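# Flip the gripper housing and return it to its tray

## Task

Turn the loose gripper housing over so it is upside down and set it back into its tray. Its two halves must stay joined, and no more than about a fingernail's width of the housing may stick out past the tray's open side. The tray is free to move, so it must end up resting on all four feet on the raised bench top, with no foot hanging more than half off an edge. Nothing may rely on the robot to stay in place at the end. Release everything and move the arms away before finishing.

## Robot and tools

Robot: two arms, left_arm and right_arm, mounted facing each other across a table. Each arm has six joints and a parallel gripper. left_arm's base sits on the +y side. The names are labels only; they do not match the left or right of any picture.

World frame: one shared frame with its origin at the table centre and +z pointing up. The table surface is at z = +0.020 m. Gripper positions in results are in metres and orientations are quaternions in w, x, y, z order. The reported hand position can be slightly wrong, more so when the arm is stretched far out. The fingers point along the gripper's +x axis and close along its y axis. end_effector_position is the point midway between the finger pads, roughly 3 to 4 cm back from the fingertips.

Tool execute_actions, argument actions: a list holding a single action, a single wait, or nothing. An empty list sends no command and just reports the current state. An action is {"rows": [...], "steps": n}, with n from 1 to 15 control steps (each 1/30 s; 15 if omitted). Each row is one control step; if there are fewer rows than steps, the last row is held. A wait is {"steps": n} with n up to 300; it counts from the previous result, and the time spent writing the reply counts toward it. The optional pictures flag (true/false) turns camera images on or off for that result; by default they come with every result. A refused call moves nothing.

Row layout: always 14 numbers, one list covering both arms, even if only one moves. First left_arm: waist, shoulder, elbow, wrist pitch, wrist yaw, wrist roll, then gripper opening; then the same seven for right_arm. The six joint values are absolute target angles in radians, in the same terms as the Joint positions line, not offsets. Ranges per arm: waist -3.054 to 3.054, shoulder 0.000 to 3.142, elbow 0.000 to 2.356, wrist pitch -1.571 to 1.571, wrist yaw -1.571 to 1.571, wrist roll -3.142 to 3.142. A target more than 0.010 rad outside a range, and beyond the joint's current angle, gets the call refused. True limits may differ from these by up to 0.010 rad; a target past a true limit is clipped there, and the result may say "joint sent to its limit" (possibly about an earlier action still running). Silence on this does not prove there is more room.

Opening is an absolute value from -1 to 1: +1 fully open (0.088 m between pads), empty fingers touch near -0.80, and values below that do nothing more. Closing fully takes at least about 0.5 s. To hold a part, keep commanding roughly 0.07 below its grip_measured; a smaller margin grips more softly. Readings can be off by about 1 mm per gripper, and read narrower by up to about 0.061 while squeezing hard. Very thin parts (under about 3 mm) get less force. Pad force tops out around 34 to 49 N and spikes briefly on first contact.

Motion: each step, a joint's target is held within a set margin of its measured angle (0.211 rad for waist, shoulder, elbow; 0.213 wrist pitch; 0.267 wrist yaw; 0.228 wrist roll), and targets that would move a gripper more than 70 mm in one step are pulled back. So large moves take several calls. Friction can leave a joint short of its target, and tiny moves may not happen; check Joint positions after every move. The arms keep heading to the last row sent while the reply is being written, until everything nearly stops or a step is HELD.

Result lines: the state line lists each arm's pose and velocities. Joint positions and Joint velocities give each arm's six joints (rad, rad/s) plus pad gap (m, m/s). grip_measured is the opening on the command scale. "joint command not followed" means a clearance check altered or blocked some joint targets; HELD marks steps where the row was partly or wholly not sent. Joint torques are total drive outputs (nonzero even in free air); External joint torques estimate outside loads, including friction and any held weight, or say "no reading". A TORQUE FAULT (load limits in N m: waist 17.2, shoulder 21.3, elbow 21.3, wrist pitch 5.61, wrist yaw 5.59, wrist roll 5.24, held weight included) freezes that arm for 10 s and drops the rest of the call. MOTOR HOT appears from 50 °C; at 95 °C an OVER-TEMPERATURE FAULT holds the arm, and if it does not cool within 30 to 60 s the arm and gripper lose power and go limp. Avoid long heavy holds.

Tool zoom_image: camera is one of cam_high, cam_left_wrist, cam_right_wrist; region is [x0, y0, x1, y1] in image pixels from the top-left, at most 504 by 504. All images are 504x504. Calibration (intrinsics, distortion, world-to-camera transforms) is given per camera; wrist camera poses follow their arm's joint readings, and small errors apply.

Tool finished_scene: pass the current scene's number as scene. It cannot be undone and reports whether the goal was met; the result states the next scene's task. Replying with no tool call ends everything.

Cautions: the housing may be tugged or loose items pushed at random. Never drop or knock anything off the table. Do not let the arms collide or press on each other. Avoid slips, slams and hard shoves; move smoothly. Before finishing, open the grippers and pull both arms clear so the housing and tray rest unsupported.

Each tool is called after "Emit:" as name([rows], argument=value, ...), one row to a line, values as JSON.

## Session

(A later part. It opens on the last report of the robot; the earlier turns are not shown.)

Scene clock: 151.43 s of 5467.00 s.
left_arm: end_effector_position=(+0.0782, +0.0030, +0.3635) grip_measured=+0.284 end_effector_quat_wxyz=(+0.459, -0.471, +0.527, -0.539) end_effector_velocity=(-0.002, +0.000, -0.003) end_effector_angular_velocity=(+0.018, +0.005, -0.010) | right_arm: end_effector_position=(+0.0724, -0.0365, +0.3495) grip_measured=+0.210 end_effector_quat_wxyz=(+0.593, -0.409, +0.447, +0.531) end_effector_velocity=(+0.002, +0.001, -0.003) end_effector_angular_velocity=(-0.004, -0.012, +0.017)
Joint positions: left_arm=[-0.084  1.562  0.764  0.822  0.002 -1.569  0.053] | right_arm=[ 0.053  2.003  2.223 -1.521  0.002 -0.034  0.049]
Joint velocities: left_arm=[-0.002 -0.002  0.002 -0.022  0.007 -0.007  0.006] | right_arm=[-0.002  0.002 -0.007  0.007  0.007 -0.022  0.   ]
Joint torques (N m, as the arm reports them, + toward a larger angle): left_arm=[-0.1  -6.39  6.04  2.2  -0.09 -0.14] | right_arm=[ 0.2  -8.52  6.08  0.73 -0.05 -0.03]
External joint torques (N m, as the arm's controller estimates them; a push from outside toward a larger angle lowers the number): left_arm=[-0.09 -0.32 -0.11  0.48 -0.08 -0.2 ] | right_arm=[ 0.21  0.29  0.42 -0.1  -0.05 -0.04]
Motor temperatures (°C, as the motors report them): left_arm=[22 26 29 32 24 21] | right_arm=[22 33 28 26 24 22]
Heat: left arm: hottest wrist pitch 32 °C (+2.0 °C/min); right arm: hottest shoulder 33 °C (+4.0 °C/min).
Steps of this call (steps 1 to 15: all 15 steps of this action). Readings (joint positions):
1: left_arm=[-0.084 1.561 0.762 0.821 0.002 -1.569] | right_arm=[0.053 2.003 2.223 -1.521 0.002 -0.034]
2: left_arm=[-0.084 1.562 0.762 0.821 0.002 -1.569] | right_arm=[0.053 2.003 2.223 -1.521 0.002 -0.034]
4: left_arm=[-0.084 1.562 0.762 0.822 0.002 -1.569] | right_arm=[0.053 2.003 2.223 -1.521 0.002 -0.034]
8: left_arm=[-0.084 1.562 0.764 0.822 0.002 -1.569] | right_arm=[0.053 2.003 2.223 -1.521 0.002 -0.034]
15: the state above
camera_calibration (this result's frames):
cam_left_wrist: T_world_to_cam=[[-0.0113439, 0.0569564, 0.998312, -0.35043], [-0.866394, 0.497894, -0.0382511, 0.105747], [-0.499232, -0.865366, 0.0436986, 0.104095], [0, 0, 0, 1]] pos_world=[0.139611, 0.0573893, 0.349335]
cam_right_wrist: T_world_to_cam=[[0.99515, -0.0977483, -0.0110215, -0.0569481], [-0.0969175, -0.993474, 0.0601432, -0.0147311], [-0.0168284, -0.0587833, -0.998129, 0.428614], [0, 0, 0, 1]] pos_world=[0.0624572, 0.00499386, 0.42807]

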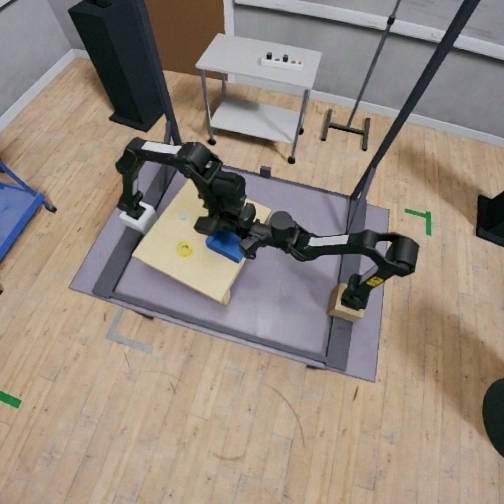

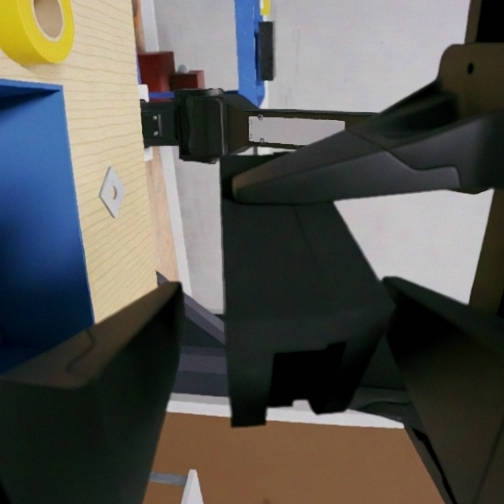

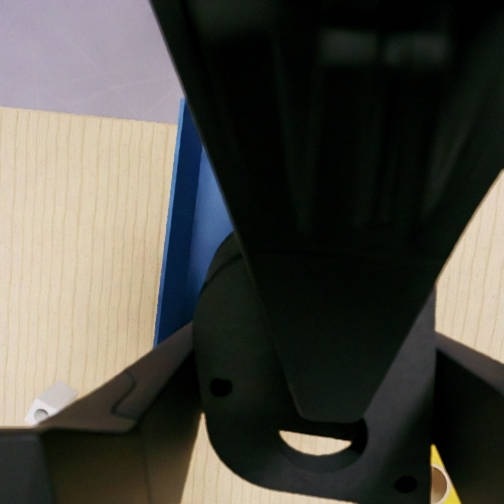

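Emit:
execute_actions([
  {"rows":[[-0.085,1.42,0.64,0.80,0,-1.575,0.3,0.055,2.02,2.229,-1.523,0,-0.035,0.1]]},
], pictures=false)

Emit:
execute_actions([
  {"rows":[[-0.085,1.2,0.45,0.74,0,-1,0.3,0.055,2.02,2.229,-1.523,0,-0.035,0.1]]},
], pictures=false)

Emit:
execute_actions([
  {"rows":[[-0.05,1.2,0.3,0.9,0,-0.4,1,0.055,1.99,2.1,-1.41,0,-0.035,0.1]]},
], pictures=false)

Emit:
execute_actions([
  {"rows":[[-0.05,1.3,0.15,1.15,0,0,1,0.055,1.972,1.97,-1.299,0,-0.035,0.1]]},
], pictures=false)

Emit:
execute_actions([
  {"rows":[[-0.05,1.3,0.15,1.15,0,0,1,0.055,1.945,1.795,-1.147,0,-0.035,0.1]]},
])

Scene clock: 159.37 s of 5467.00 s.
left_arm: end_effector_position=(+0.0824, +0.0346, +0.3638) grip_measured=+0.298 end_effector_quat_wxyz=(+0.460, -0.470, +0.528, -0.538) end_effector_velocity=(+0.003, +0.006, +0.003) end_effector_angular_velocity=(-0.009, +0.024, +0.009) | right_arm: end_effector_position=(+0.0724, -0.0365, +0.3495) grip_measured=+0.210 end_effector_quat_wxyz=(+0.593, -0.409, +0.447, +0.531) end_effector_velocity=(+0.002, -0.002, -0.002) end_effector_angular_velocity=(-0.013, -0.007, +0.003)
Joint positions: left_arm=[-0.084  1.432  0.651  0.802  0.002 -1.569  0.054] | right_arm=[ 0.053  2.003  2.223 -1.521  0.002 -0.034  0.049]
Joint velocities: left_arm=[ 0.002 -0.027 -0.022  0.007 -0.007 -0.022 -0.   ] | right_arm=[-0.002  0.002 -0.002 -0.007  0.007 -0.007 -0.   ]
Joint torques (N m, as the arm reports them, + toward a larger angle): left_arm=[-0.23 -7.04  3.8   1.81 -0.07 -0.12] | right_arm=[ 0.19 -8.56  6.14  0.71 -0.06 -0.04]
External joint torques (N m, as the arm's controller estimates them; a push from outside toward a larger angle lowers the number): left_arm=[-0.29 -1.78 -2.5   0.06 -0.06 -0.17] | right_arm=[ 0.2   0.44  0.39 -0.12 -0.06 -0.04]
Motor temperatures (°C, as the motors report them): left_arm=[22 26 29 32 24 21] | right_arm=[22 33 28 26 24 22]
Heat: left arm: hottest wrist pitch 32 °C (+2.0 °C/min); right arm: hottest shoulder 33 °C (+3.0 °C/min).
Steps of this call (steps 1 to 15: the robot went on to your last target; steps 16 to 90: nothing new was sent; then 4.43 s passed at rest; steps 91 to 105: all 15 steps of this action). Readings (joint positions):
91: left_arm=[-0.084 1.550 0.754 0.822 0.002 -1.569] | right_arm=[0.053 2.003 2.223 -1.521 0.002 -0.034]
92: left_arm=[-0.084 1.530 0.734 0.817 0.002 -1.569] | right_arm=[0.053 2.003 2.223 -1.521 0.002 -0.034]
94: left_arm=[-0.084 1.484 0.693 0.811 0.002 -1.569] | right_arm=[0.053 2.003 2.223 -1.521 0.002 -0.034]
98: left_arm=[-0.084 1.444 0.666 0.806 0.002 -1.569] | right_arm=[0.053 2.003 2.223 -1.521 0.002 -0.034]
105: the state above

Scene clock: 159.87 s of 5467.00 s.
left_arm: end_effector_position=(+0.0894, +0.0864, +0.3507) grip_measured=+0.298 end_effector_quat_wxyz=(+0.572, -0.324, +0.376, -0.653) end_effector_velocity=(+0.001, +0.008, -0.003) end_effector_angular_velocity=(-0.030, -0.240, +0.003) | right_arm: end_effector_position=(+0.0724, -0.0365, +0.3495) grip_measured=+0.210 end_effector_quat_wxyz=(+0.593, -0.409, +0.447, +0.531) end_effector_velocity=(+0.002, -0.003, -0.002) end_effector_angular_velocity=(-0.012, +0.003, +0.016)
Joint positions: left_arm=[-0.084  1.212  0.462  0.743  0.002 -1.039  0.054] | right_arm=[ 0.053  2.003  2.223 -1.521  0.002 -0.034  0.049]
Joint velocities: left_arm=[-0.002 -0.037 -0.032 -0.007 -0.007  0.242 -0.   ] | right_arm=[-0.007 -0.002 -0.007 -0.007 -0.007 -0.022  0.   ]
Joint torques (N m, as the arm reports them, + toward a larger angle): left_arm=[-0.29 -5.27  3.82  1.77 -0.1   0.2 ] | right_arm=[ 0.19 -8.57  6.2   0.69 -0.06 -0.03]
External joint torques (N m, as the arm's controller estimates them; a push from outside toward a larger angle lowers the number): left_arm=[-0.32 -1.61 -2.46  0.05 -0.08  0.15] | right_arm=[ 0.24  0.39  0.49 -0.12 -0.05 -0.04]
Motor temperatures (°C, as the motors report them): left_arm=[22 26 29 32 24 21] | right_arm=[22 33 28 26 24 22]
Heat: left arm: hottest wrist pitch 32 °C (+2.0 °C/min); right arm: hottest shoulder 33 °C (+2.0 °C/min).
Steps of this call (steps 1 to 15: all 15 steps of this action). Readings (joint positions):
1: left_arm=[-0.084 1.412 0.632 0.798 0.002 -1.541] | right_arm=[0.053 2.003 2.223 -1.521 0.002 -0.034]
2: left_arm=[-0.084 1.373 0.597 0.782 0.002 -1.492] | right_arm=[0.053 2.003 2.223 -1.521 0.002 -0.034]
4: left_arm=[-0.084 1.292 0.526 0.763 0.002 -1.397] | right_arm=[0.053 2.003 2.223 -1.521 0.002 -0.034]
8: left_arm=[-0.084 1.233 0.482 0.750 0.002 -1.205] | right_arm=[0.053 2.003 2.223 -1.521 0.002 -0.034]
15: the state above

Scene clock: 160.37 s of 5467.00 s.
left_arm: end_effector_position=(+0.1027, +0.1067, +0.3215) grip_measured=+1.000 end_effector_quat_wxyz=(+0.652, -0.150, +0.166, -0.725) end_effector_velocity=(+0.003, +0.006, -0.010) end_effector_angular_velocity=(-0.023, -0.329, +0.010) | right_arm: end_effector_position=(+0.0737, -0.0273, +0.3258) grip_measured=+0.210 end_effector_quat_wxyz=(+0.593, -0.409, +0.447, +0.531) end_effector_velocity=(-0.001, -0.006, -0.010) end_effector_angular_velocity=(-0.040, +0.011, +0.007)
Joint positions: left_arm=[-0.054  1.203  0.311  0.893  0.002 -0.45   0.088] | right_arm=[ 0.053  1.997  2.112 -1.415  0.002 -0.034  0.049]
Joint velocities: left_arm=[ 0.002 -0.002 -0.037  0.022 -0.007  0.33   0.006] | right_arm=[-0.002 -0.002 -0.037 -0.007 -0.007 -0.007 -0.   ]
Joint torques (N m, as the arm reports them, + toward a larger angle): left_arm=[ 0.3  -4.12  3.81  2.33 -0.07  0.19] | right_arm=[  0.14 -11.32   4.9    1.08  -0.05  -0.04]
External joint torques (N m, as the arm's controller estimates them; a push from outside toward a larger angle lowers the number): left_arm=[ 0.29 -0.85 -2.11  0.59 -0.07  0.16] | right_arm=[ 0.1  -1.98 -1.18  0.25 -0.04 -0.05]
Motor temperatures (°C, as the motors report them): left_arm=[22 26 29 32 24 21] | right_arm=[22 33 28 26 24 22]
Heat: left arm: hottest wrist pitch 32 °C (+2.0 °C/min); right arm: hottest shoulder 33 °C (+2.0 °C/min).
Steps of this call (steps 1 to 15: all 15 steps of this action). Readings (joint positions):
1: left_arm=[-0.082 1.211 0.445 0.768 0.002 -1.002] | right_arm=[0.053 2.003 2.212 -1.509 0.002 -0.034]
2: left_arm=[-0.077 1.208 0.420 0.804 0.002 -0.951] | right_arm=[0.053 1.999 2.192 -1.484 0.002 -0.034]
4: left_arm=[-0.066 1.202 0.370 0.835 0.002 -0.855] | right_arm=[0.053 1.997 2.161 -1.454 0.002 -0.034]
8: left_arm=[-0.057 1.203 0.321 0.874 0.002 -0.663] | right_arm=[0.053 1.997 2.120 -1.429 0.002 -0.034]
15: the state above

Scene clock: 160.87 s of 5467.00 s.
left_arm: end_effector_position=(+0.1049, +0.1262, +0.2872) grip_measured=+1.000 end_effector_quat_wxyz=(+0.669, -0.010, +0.006, -0.743) end_effector_velocity=(+0.001, +0.006, -0.011) end_effector_angular_velocity=(+0.005, -0.111, +0.006) | right_arm: end_effector_position=(+0.0742, -0.0232, +0.2993) grip_measured=+0.210 end_effector_quat_wxyz=(+0.592, -0.410, +0.448, +0.530) end_effector_velocity=(-0.000, -0.002, -0.008) end_effector_angular_velocity=(-0.012, +0.003, +0.021)
Joint positions: left_arm=[-0.053  1.294  0.161  1.141  0.002 -0.022  0.088] | right_arm=[ 0.053  1.983  1.982 -1.304  0.002 -0.034  0.049]
Joint velocities: left_arm=[-0.002  0.017 -0.037  0.037 -0.007  0.11   0.   ] | right_arm=[-0.002 -0.007 -0.042  0.022 -0.007 -0.022 -0.   ]
Joint torques (N m, as the arm reports them, + toward a larger angle): left_arm=[ 0.3  -2.94  3.08  2.29 -0.07  0.21] | right_arm=[  0.15 -11.56   4.96   1.    -0.06  -0.04]
External joint torques (N m, as the arm's controller estimates them; a push from outside toward a larger angle lowers the number): left_arm=[ 0.3   0.13 -1.97  0.55 -0.07  0.2 ] | right_arm=[ 0.14 -2.17 -1.31  0.16 -0.04 -0.04]
Motor temperatures (°C, as the motors report them): left_arm=[22 26 29 32 24 21] | right_arm=[22 33 28 26 24 22]
Heat: left arm: hottest wrist pitch 32 °C (+2.0 °C/min); right arm: hottest shoulder 33 °C (+2.0 °C/min).
Steps of this call (steps 1 to 15: all 15 steps of this action). Readings (joint positions):
1: left_arm=[-0.053 1.213 0.294 0.931 0.002 -0.413] | right_arm=[0.053 1.996 2.096 -1.397 0.002 -0.034]
2: left_arm=[-0.053 1.227 0.270 0.986 0.002 -0.362] | right_arm=[0.053 1.988 2.070 -1.370 0.002 -0.034]
4: left_arm=[-0.053 1.255 0.221 1.042 0.002 -0.267] | right_arm=[0.053 1.983 2.033 -1.345 0.002 -0.034]
8: left_arm=[-0.053 1.287 0.170 1.109 0.002 -0.104] | right_arm=[0.053 1.983 1.991 -1.318 0.002 -0.034]
15: the state above

Scene clock: 161.37 s of 5467.00 s.
left_arm: end_effector_position=(+0.1050, +0.1268, +0.2865) grip_measured=+1.000 end_effector_quat_wxyz=(+0.669, -0.005, -0.000, -0.743) end_effector_velocity=(+0.000, +0.001, -0.002) end_effector_angular_velocity=(+0.008, +0.007, +0.005) | right_arm: end_effector_position=(+0.0743, -0.0226, +0.2644) grip_measured=+0.210 end_effector_quat_wxyz=(+0.592, -0.410, +0.448, +0.530) end_effector_velocity=(-0.001, -0.006, -0.011) end_effector_angular_velocity=(-0.031, +0.009, +0.007)
Joint positions: left_arm=[-0.053  1.296  0.157  1.146  0.002 -0.007  0.088] | right_arm=[ 0.053  1.959  1.808 -1.153  0.002 -0.034  0.049]
Joint velocities: left_arm=[-0.002 -0.002 -0.002 -0.007 -0.007 -0.007  0.   ] | right_arm=[-0.002 -0.002 -0.042  0.007 -0.007 -0.007 -0.   ]
Joint torques (N m, as the arm reports them, + toward a larger angle): left_arm=[ 0.13 -2.95  3.03  2.24 -0.05  0.18] | right_arm=[  0.18 -12.16   5.08   1.05  -0.06  -0.03]
External joint torques (N m, as the arm's controller estimates them; a push from outside toward a larger angle lowers the number): left_arm=[ 0.12  0.1  -2.    0.51 -0.05  0.17] | right_arm=[ 0.14 -2.86 -1.31  0.22 -0.05 -0.04]
Motor temperatures (°C, as the motors report them): left_arm=[22 26 29 32 24 21] | right_arm=[22 33 28 26 24 22]
Heat: left arm: hottest wrist pitch 32 °C (+2.0 °C/min); right arm: hottest shoulder 33 °C (+2.0 °C/min).
Steps of this call (steps 1 to 15: all 15 steps of this action). Readings (joint positions):
1: left_arm=[-0.053 1.294 0.160 1.142 0.002 -0.019] | right_arm=[0.053 1.980 1.961 -1.278 0.002 -0.034]
2: left_arm=[-0.053 1.294 0.159 1.143 0.002 -0.016] | right_arm=[0.053 1.968 1.926 -1.241 0.002 -0.034]
4: left_arm=[-0.053 1.295 0.159 1.144 0.002 -0.012] | right_arm=[0.053 1.959 1.875 -1.210 0.002 -0.034]
8: left_arm=[-0.053 1.295 0.158 1.146 0.002 -0.009] | right_arm=[0.053 1.959 1.821 -1.172 0.002 -0.034]
15: the state above
camera_calibration (this result's frames):
cam_left_wrist: T_world_to_cam=[[-0.990616, 0.136298, -0.010171, 0.101385], [0.0597158, 0.364674, -0.929218, 0.239381], [-0.122942, -0.921106, -0.369391, 0.313883], [0, 0, 0, 1]] pos_world=[0.124728, 0.188005, 0.339414]
cam_right_wrist: T_world_to_cam=[[0.995146, -0.0977776, -0.0111207, -0.0583797], [-0.0968954, -0.993311, 0.0628066, 0.00362088], [-0.0171874, -0.0614242, -0.997964, 0.344447], [0, 0, 0, 1]] pos_world=[0.0643673, 0.0190458, 0.342869]

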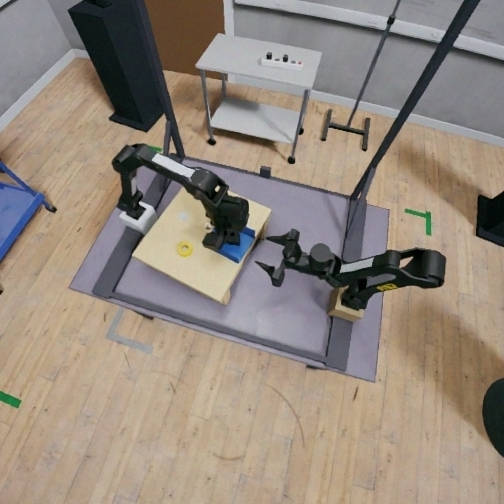

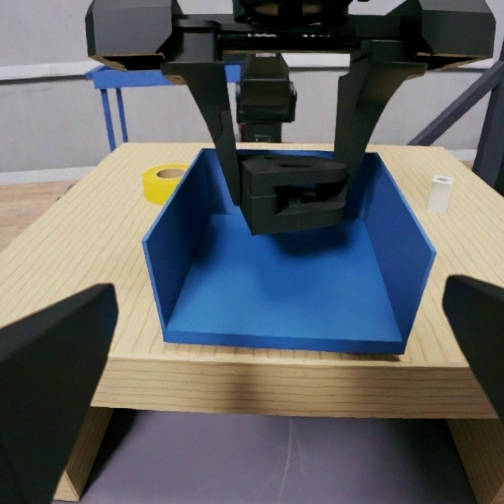

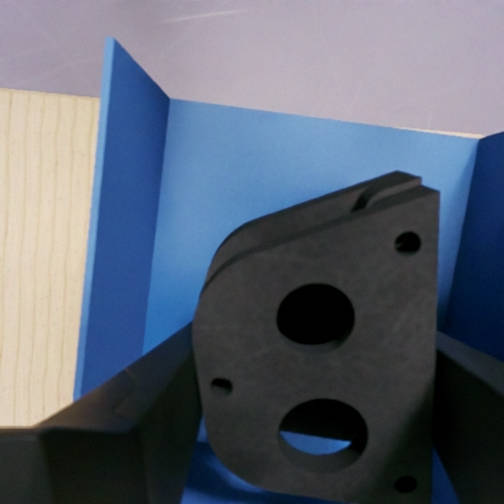

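Emit:
execute_actions([
  {"rows":[[-0.05,1.3,0.15,1.15,0,0,1,0.042,1.942,1.73,-1.095,0,-0.035,0.1]]},
], pictures=false)

Emit:
execute_actions([
  {"rows":[[-0.05,1.3,0.15,1.15,0,0,1,0.042,1.94,1.675,-1.045,0,-0.035,0.1]]},
])

Scene clock: 165.33 s of 5467.00 s.
left_arm: end_effector_position=(+0.1050, +0.1268, +0.2866) grip_measured=+1.000 end_effector_quat_wxyz=(+0.669, -0.005, -0.000, -0.743) end_effector_velocity=(+0.000, +0.001, -0.003) end_effector_angular_velocity=(+0.019, +0.020, +0.005) | right_arm: end_effector_position=(+0.0774, -0.0250, +0.2493) grip_measured=+0.210 end_effector_quat_wxyz=(+0.593, -0.409, +0.451, +0.526) end_effector_velocity=(-0.003, -0.005, -0.003) end_effector_angular_velocity=(-0.014, +0.022, +0.010)
Joint positions: left_arm=[-0.053  1.296  0.157  1.147  0.002 -0.007  0.088] | right_arm=[ 0.045  1.953  1.741 -1.098  0.002 -0.034  0.049]
Joint velocities: left_arm=[-0.002 -0.007 -0.002 -0.022 -0.007 -0.022  0.   ] | right_arm=[-0.002 -0.007 -0.017 -0.007 -0.022 -0.007  0.   ]
Joint torques (N m, as the arm reports them, + toward a larger angle): left_arm=[ 0.27 -2.8   3.11  2.25 -0.1   0.18] | right_arm=[ -0.25 -11.67   5.1    0.99  -0.05  -0.04]
External joint torques (N m, as the arm's controller estimates them; a push from outside toward a larger angle lowers the number): left_arm=[ 0.25  0.24 -1.91  0.52 -0.1   0.18] | right_arm=[-0.26 -2.34 -1.29  0.18 -0.03 -0.04]
Motor temperatures (°C, as the motors report them): left_arm=[22 26 29 33 24 21] | right_arm=[22 35 28 26 24 22]
Heat: left arm: hottest wrist pitch 33 °C (+3.0 °C/min); right arm: hottest shoulder 35 °C (+3.0 °C/min).
Steps of this call (steps 1 to 15: the robot went on to your last target; steps 16 to 90: nothing new was sent; then 0.47 s passed at rest; steps 91 to 105: all 15 steps of this action). Readings (joint positions):
91: left_arm=[-0.053 1.296 0.157 1.146 0.002 -0.007] | right_arm=[0.053 1.958 1.797 -1.140 0.002 -0.034]
92: left_arm=[-0.053 1.296 0.157 1.146 0.002 -0.007] | right_arm=[0.053 1.955 1.785 -1.127 0.002 -0.034]
94: left_arm=[-0.053 1.296 0.157 1.146 0.002 -0.007] | right_arm=[0.050 1.953 1.766 -1.118 0.002 -0.034]
98: left_arm=[-0.053 1.296 0.157 1.146 0.002 -0.007] | right_arm=[0.046 1.953 1.745 -1.105 0.002 -0.034]
105: the state above

Scene clock: 165.83 s of 5467.00 s.
left_arm: end_effector_position=(+0.1050, +0.1268, +0.2866) grip_measured=+1.000 end_effector_quat_wxyz=(+0.669, -0.005, -0.000, -0.743) end_effector_velocity=(+0.002, +0.000, -0.002) end_effector_angular_velocity=(+0.010, +0.021, +0.010) | right_arm: end_effector_position=(+0.0775, -0.0255, +0.2378) grip_measured=+0.210 end_effector_quat_wxyz=(+0.594, -0.409, +0.451, +0.527) end_effector_velocity=(-0.000, +0.000, -0.003) end_effector_angular_velocity=(-0.002, +0.005, +0.007)
Joint positions: left_arm=[-0.053  1.296  0.157  1.147  0.002 -0.007  0.088] | right_arm=[ 0.045  1.949  1.689 -1.047  0.002 -0.034  0.049]
Joint velocities: left_arm=[ 0.002 -0.002 -0.002 -0.007 -0.007 -0.022  0.   ] | right_arm=[-0.002  0.002 -0.007  0.007 -0.007 -0.007 -0.   ]
Joint torques (N m, as the arm reports them, + toward a larger angle): left_arm=[ 0.2  -2.92  2.95  2.23 -0.08  0.17] | right_arm=[ -0.21 -11.6    4.5    0.94  -0.05  -0.04]
External joint torques (N m, as the arm's controller estimates them; a push from outside toward a larger angle lowers the number): left_arm=[ 0.19  0.13 -2.06  0.49 -0.08  0.17] | right_arm=[-0.2  -2.45 -1.79  0.14 -0.05 -0.04]
Motor temperatures (°C, as the motors report them): left_arm=[22 26 29 33 24 21] | right_arm=[22 35 28 26 24 22]
Heat: left arm: hottest wrist pitch 33 °C (+3.0 °C/min); right arm: hottest shoulder 35 °C (+3.0 °C/min).
Steps of this call (steps 1 to 15: all 15 steps of this action). Readings (joint positions):
1: left_arm=[-0.053 1.296 0.157 1.147 0.002 -0.007] | right_arm=[0.045 1.953 1.734 -1.090 0.002 -0.034]
2: left_arm=[-0.053 1.296 0.157 1.147 0.002 -0.007] | right_arm=[0.045 1.951 1.724 -1.077 0.002 -0.034]
4: left_arm=[-0.053 1.296 0.157 1.147 0.002 -0.007] | right_arm=[0.045 1.950 1.708 -1.067 0.002 -0.034]
8: left_arm=[-0.053 1.296 0.157 1.147 0.002 -0.007] | right_arm=[0.045 1.950 1.692 -1.055 0.002 -0.034]
15: the state above
camera_calibration (this result's frames):
cam_left_wrist: T_world_to_cam=[[-0.990613, 0.136291, -0.0105648, 0.101499], [0.0600305, 0.364285, -0.929351, 0.239512], [-0.122813, -0.921261, -0.369047, 0.313822], [0, 0, 0, 1]] pos_world=[0.12471, 0.188028, 0.339478]
cam_right_wrist: T_world_to_cam=[[0.994284, -0.106168, -0.0112624, -0.0622767], [-0.105193, -0.992218, 0.0666106, 0.00254095], [-0.0182466, -0.0650451, -0.997715, 0.317621], [0, 0, 0, 1]] pos_world=[0.0679835, 0.0165691, 0.316025]

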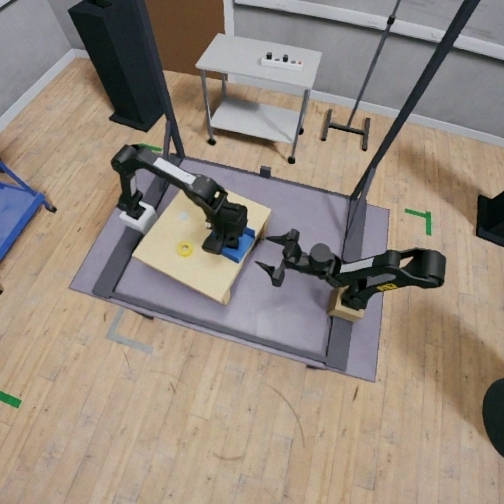

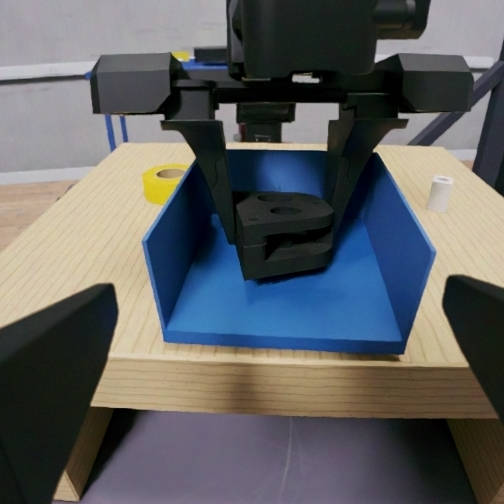

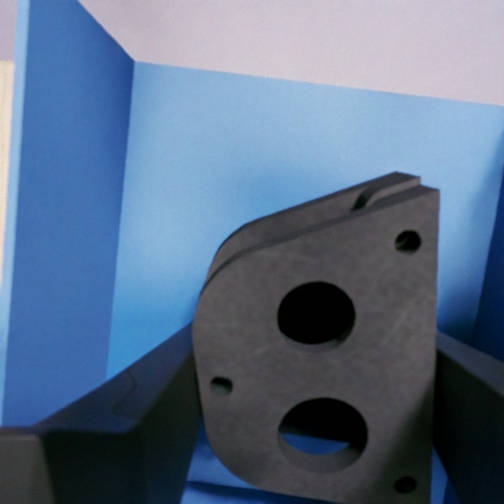

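Rear edge seems touching. Release gently and lift.

Emit:
execute_actions([
  {"rows":[[-0.05,1.3,0.15,1.15,0,0,1,0.042,1.94,1.675,-1.045,0,-0.035,0.2],[-0.05,1.3,0.15,1.15,0,0,1,0.042,1.94,1.675,-1.045,0,-0.035,0.23],[-0.05,1.3,0.15,1.15,0,0,1,0.042,1.94,1.675,-1.045,0,-0.035,0.25],[-0.05,1.3,0.15,1.15,0,0,1,0.042,1.94,1.675,-1.045,0,-0.035,0.26],[-0.05,1.3,0.15,1.15,0,0,1,0.042,1.94,1.675,-1.045,0,-0.035,0.27],[-0.05,1.3,0.15,1.15,0,0,1,0.042,1.94,1.675,-1.045,0,-0.035,0.28],[-0.05,1.3,0.15,1.15,0,0,1,0.042,1.94,1.675,-1.045,0,-0.035,0.3],[-0.05,1.3,0.15,1.15,0,0,1,0.042,1.94,1.675,-1.045,0,-0.035,0.38]]},
], pictures=false)

Emit:
execute_actions([
  {"rows":[[-0.05,1.3,0.15,1.15,0,0,1,0.042,1.96,1.81,-1.147,0,-0.035,0.38]]},
], pictures=false)

Emit:
execute_actions([
  {"rows":[[-0.05,1.3,0.15,1.15,0,0,1,0.042,1.9,2.0,-1.3,0,-0.035,0.38]]},
])

Scene clock: 174.47 s of 5467.00 s.
left_arm: end_effector_position=(+0.1050, +0.1268, +0.2866) grip_measured=+1.000 end_effector_quat_wxyz=(+0.669, -0.005, -0.000, -0.743) end_effector_velocity=(+0.000, -0.001, -0.001) end_effector_angular_velocity=(+0.008, +0.007, +0.005) | right_arm: end_effector_position=(+0.0774, -0.0260, +0.2368) grip_measured=+0.359 end_effector_quat_wxyz=(+0.593, -0.409, +0.451, +0.526) end_effector_velocity=(-0.000, -0.002, -0.000) end_effector_angular_velocity=(-0.009, -0.008, +0.008)
Joint positions: left_arm=[-0.053  1.296  0.157  1.147  0.002 -0.007  0.088] | right_arm=[ 0.045  1.949  1.685 -1.046  0.002 -0.034  0.057]
Joint velocities: left_arm=[-0.002  0.002  0.002 -0.007 -0.007 -0.007  0.   ] | right_arm=[ 0.002 -0.002 -0.002 -0.007  0.007 -0.007  0.007]
Joint torques (N m, as the arm reports them, + toward a larger angle): left_arm=[ 0.2  -2.87  3.14  2.22 -0.06  0.15] | right_arm=[ -0.17 -11.42   4.88   0.93  -0.05  -0.04]
External joint torques (N m, as the arm's controller estimates them; a push from outside toward a larger angle lowers the number): left_arm=[ 0.19  0.15 -1.87  0.5  -0.06  0.15] | right_arm=[-0.2  -2.19 -1.49  0.12 -0.04 -0.04]
Motor temperatures (°C, as the motors report them): left_arm=[22 26 28 33 24 21] | right_arm=[22 36 28 26 24 22]
Heat: left arm: hottest wrist pitch 33 °C (+3.0 °C/min); right arm: hottest shoulder 36 °C (+4.0 °C/min).
Steps of this call (steps 1 to 15: the robot went on to your last target; steps 16 to 90: nothing new was sent; then 5.13 s passed at rest; steps 91 to 105: all 15 steps of this action). Readings (joint positions):
91: left_arm=[-0.053 1.296 0.157 1.147 0.002 -0.007] | right_arm=[0.045 1.949 1.688 -1.047 0.002 -0.034]
92: left_arm=[-0.053 1.296 0.157 1.147 0.002 -0.007] | right_arm=[0.045 1.949 1.688 -1.047 0.002 -0.034]
94: left_arm=[-0.053 1.296 0.157 1.147 0.002 -0.007] | right_arm=[0.045 1.949 1.688 -1.047 0.002 -0.034]
98: left_arm=[-0.053 1.296 0.157 1.147 0.002 -0.007] | right_arm=[0.045 1.949 1.687 -1.046 0.002 -0.034]
105: the state above

Scene clock: 174.97 s of 5467.00 s.
left_arm: end_effector_position=(+0.1050, +0.1268, +0.2866) grip_measured=+1.000 end_effector_quat_wxyz=(+0.669, -0.005, -0.000, -0.743) end_effector_velocity=(+0.003, +0.001, -0.004) end_effector_angular_velocity=(+0.013, +0.006, +0.019) | right_arm: end_effector_position=(+0.0779, -0.0229, +0.2662) grip_measured=+0.377 end_effector_quat_wxyz=(+0.597, -0.405, +0.446, +0.530) end_effector_velocity=(+0.003, +0.003, +0.013) end_effector_angular_velocity=(+0.020, -0.012, +0.003)
Joint positions: left_arm=[-0.053  1.296  0.157  1.147  0.002 -0.007  0.088] | right_arm=[ 0.045  1.95   1.8   -1.142  0.002 -0.034  0.057]
Joint velocities: left_arm=[-0.002 -0.002 -0.007 -0.007 -0.022 -0.007  0.   ] | right_arm=[-0.002 -0.002  0.042 -0.022  0.007 -0.007 -0.   ]
Joint torques (N m, as the arm reports them, + toward a larger angle): left_arm=[ 0.2  -2.96  2.92  2.24 -0.06  0.19] | right_arm=[-0.2  -9.28  6.68  0.6  -0.07 -0.02]
External joint torques (N m, as the arm's controller estimates them; a push from outside toward a larger angle lowers the number): left_arm=[ 0.19  0.07 -2.08  0.52 -0.06  0.18] | right_arm=[-0.2  -0.1   0.38 -0.22 -0.06 -0.03]
Motor temperatures (°C, as the motors report them): left_arm=[22 26 28 33 24 21] | right_arm=[22 36 28 26 24 22]
Heat: left arm: hottest wrist pitch 33 °C (+2.0 °C/min); right arm: hottest shoulder 36 °C (+4.1 °C/min).
Steps of this call (steps 1 to 15: all 15 steps of this action). Readings (joint positions):
1: left_arm=[-0.053 1.296 0.157 1.147 0.002 -0.007] | right_arm=[0.045 1.949 1.696 -1.060 0.002 -0.034]
2: left_arm=[-0.053 1.296 0.157 1.147 0.002 -0.007] | right_arm=[0.045 1.950 1.714 -1.083 0.002 -0.034]
4: left_arm=[-0.053 1.296 0.157 1.147 0.002 -0.007] | right_arm=[0.045 1.950 1.747 -1.107 0.002 -0.034]
8: left_arm=[-0.053 1.296 0.157 1.147 0.002 -0.007] | right_arm=[0.045 1.950 1.794 -1.128 0.002 -0.034]
15: the state above

Scene clock: 175.47 s of 5467.00 s.
left_arm: end_effector_position=(+0.1050, +0.1268, +0.2866) grip_measured=+1.000 end_effector_quat_wxyz=(+0.669, -0.005, -0.000, -0.743) end_effector_velocity=(-0.002, +0.001, -0.002) end_effector_angular_velocity=(+0.008, +0.006, -0.010) | right_arm: end_effector_position=(+0.0769, -0.0298, +0.3375) grip_measured=+0.377 end_effector_quat_wxyz=(+0.618, -0.381, +0.418, +0.547) end_effector_velocity=(-0.000, -0.003, -0.002) end_effector_angular_velocity=(-0.012, +0.006, +0.007)
Joint positions: left_arm=[-0.053  1.296  0.157  1.147  0.002 -0.007  0.088] | right_arm=[ 0.045  1.898  1.992 -1.295  0.002 -0.034  0.057]
Joint velocities: left_arm=[-0.002 -0.002 -0.002 -0.007  0.007 -0.007  0.   ] | right_arm=[-0.002 -0.002 -0.007 -0.007 -0.007 -0.007 -0.   ]
Joint torques (N m, as the arm reports them, + toward a larger angle): left_arm=[ 0.38 -2.83  3.05  2.26 -0.11  0.2 ] | right_arm=[-0.19 -9.49  6.65  0.83 -0.05 -0.04]
External joint torques (N m, as the arm's controller estimates them; a push from outside toward a larger angle lowers the number): left_arm=[ 0.38  0.2  -1.95  0.53 -0.11  0.2 ] | right_arm=[-0.2  -0.8   0.4  -0.14 -0.04 -0.04]
Motor temperatures (°C, as the motors report them): left_arm=[22 26 28 33 24 21] | right_arm=[22 36 28 26 24 22]
Heat: left arm: hottest wrist pitch 33 °C (+2.0 °C/min); right arm: hottest shoulder 36 °C (+4.0 °C/min).
Steps of this call (steps 1 to 15: all 15 steps of this action). Readings (joint positions):
1: left_arm=[-0.053 1.296 0.157 1.147 0.002 -0.007] | right_arm=[0.045 1.950 1.821 -1.168 0.002 -0.034]
2: left_arm=[-0.053 1.296 0.157 1.147 0.002 -0.007] | right_arm=[0.045 1.950 1.853 -1.203 0.002 -0.034]
4: left_arm=[-0.053 1.296 0.157 1.147 0.002 -0.007] | right_arm=[0.045 1.947 1.907 -1.239 0.002 -0.034]
8: left_arm=[-0.053 1.296 0.157 1.147 0.002 -0.007] | right_arm=[0.045 1.907 1.977 -1.275 0.002 -0.034]
15: the state above
camera_calibration (this result's frames):
cam_left_wrist: T_world_to_cam=[[-0.990613, 0.136291, -0.0105648, 0.101499], [0.0600305, 0.364285, -0.929351, 0.239512], [-0.122813, -0.921261, -0.369047, 0.313822], [0, 0, 0, 1]] pos_world=[0.12471, 0.188028, 0.339478]
cam_right_wrist: T_world_to_cam=[[0.994426, -0.105189, -0.00724171, -0.0623309], [-0.105396, -0.993623, -0.0400661, 0.0275376], [-0.00298101, 0.0406061, -0.999171, 0.419275], [0, 0, 0, 1]] pos_world=[0.0661357, 0.00378037, 0.419579]

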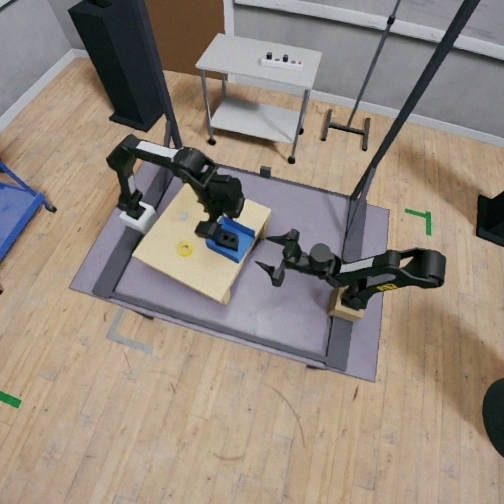

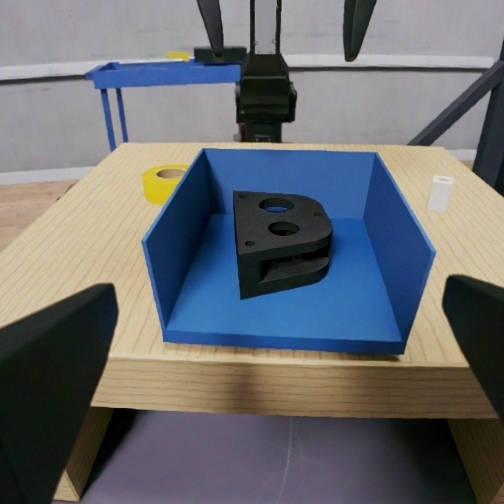

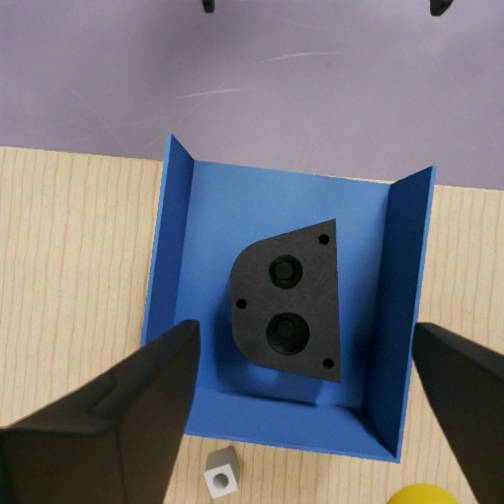

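Emit:
finished_scene(scene=1)

The scene is finished: the task was done.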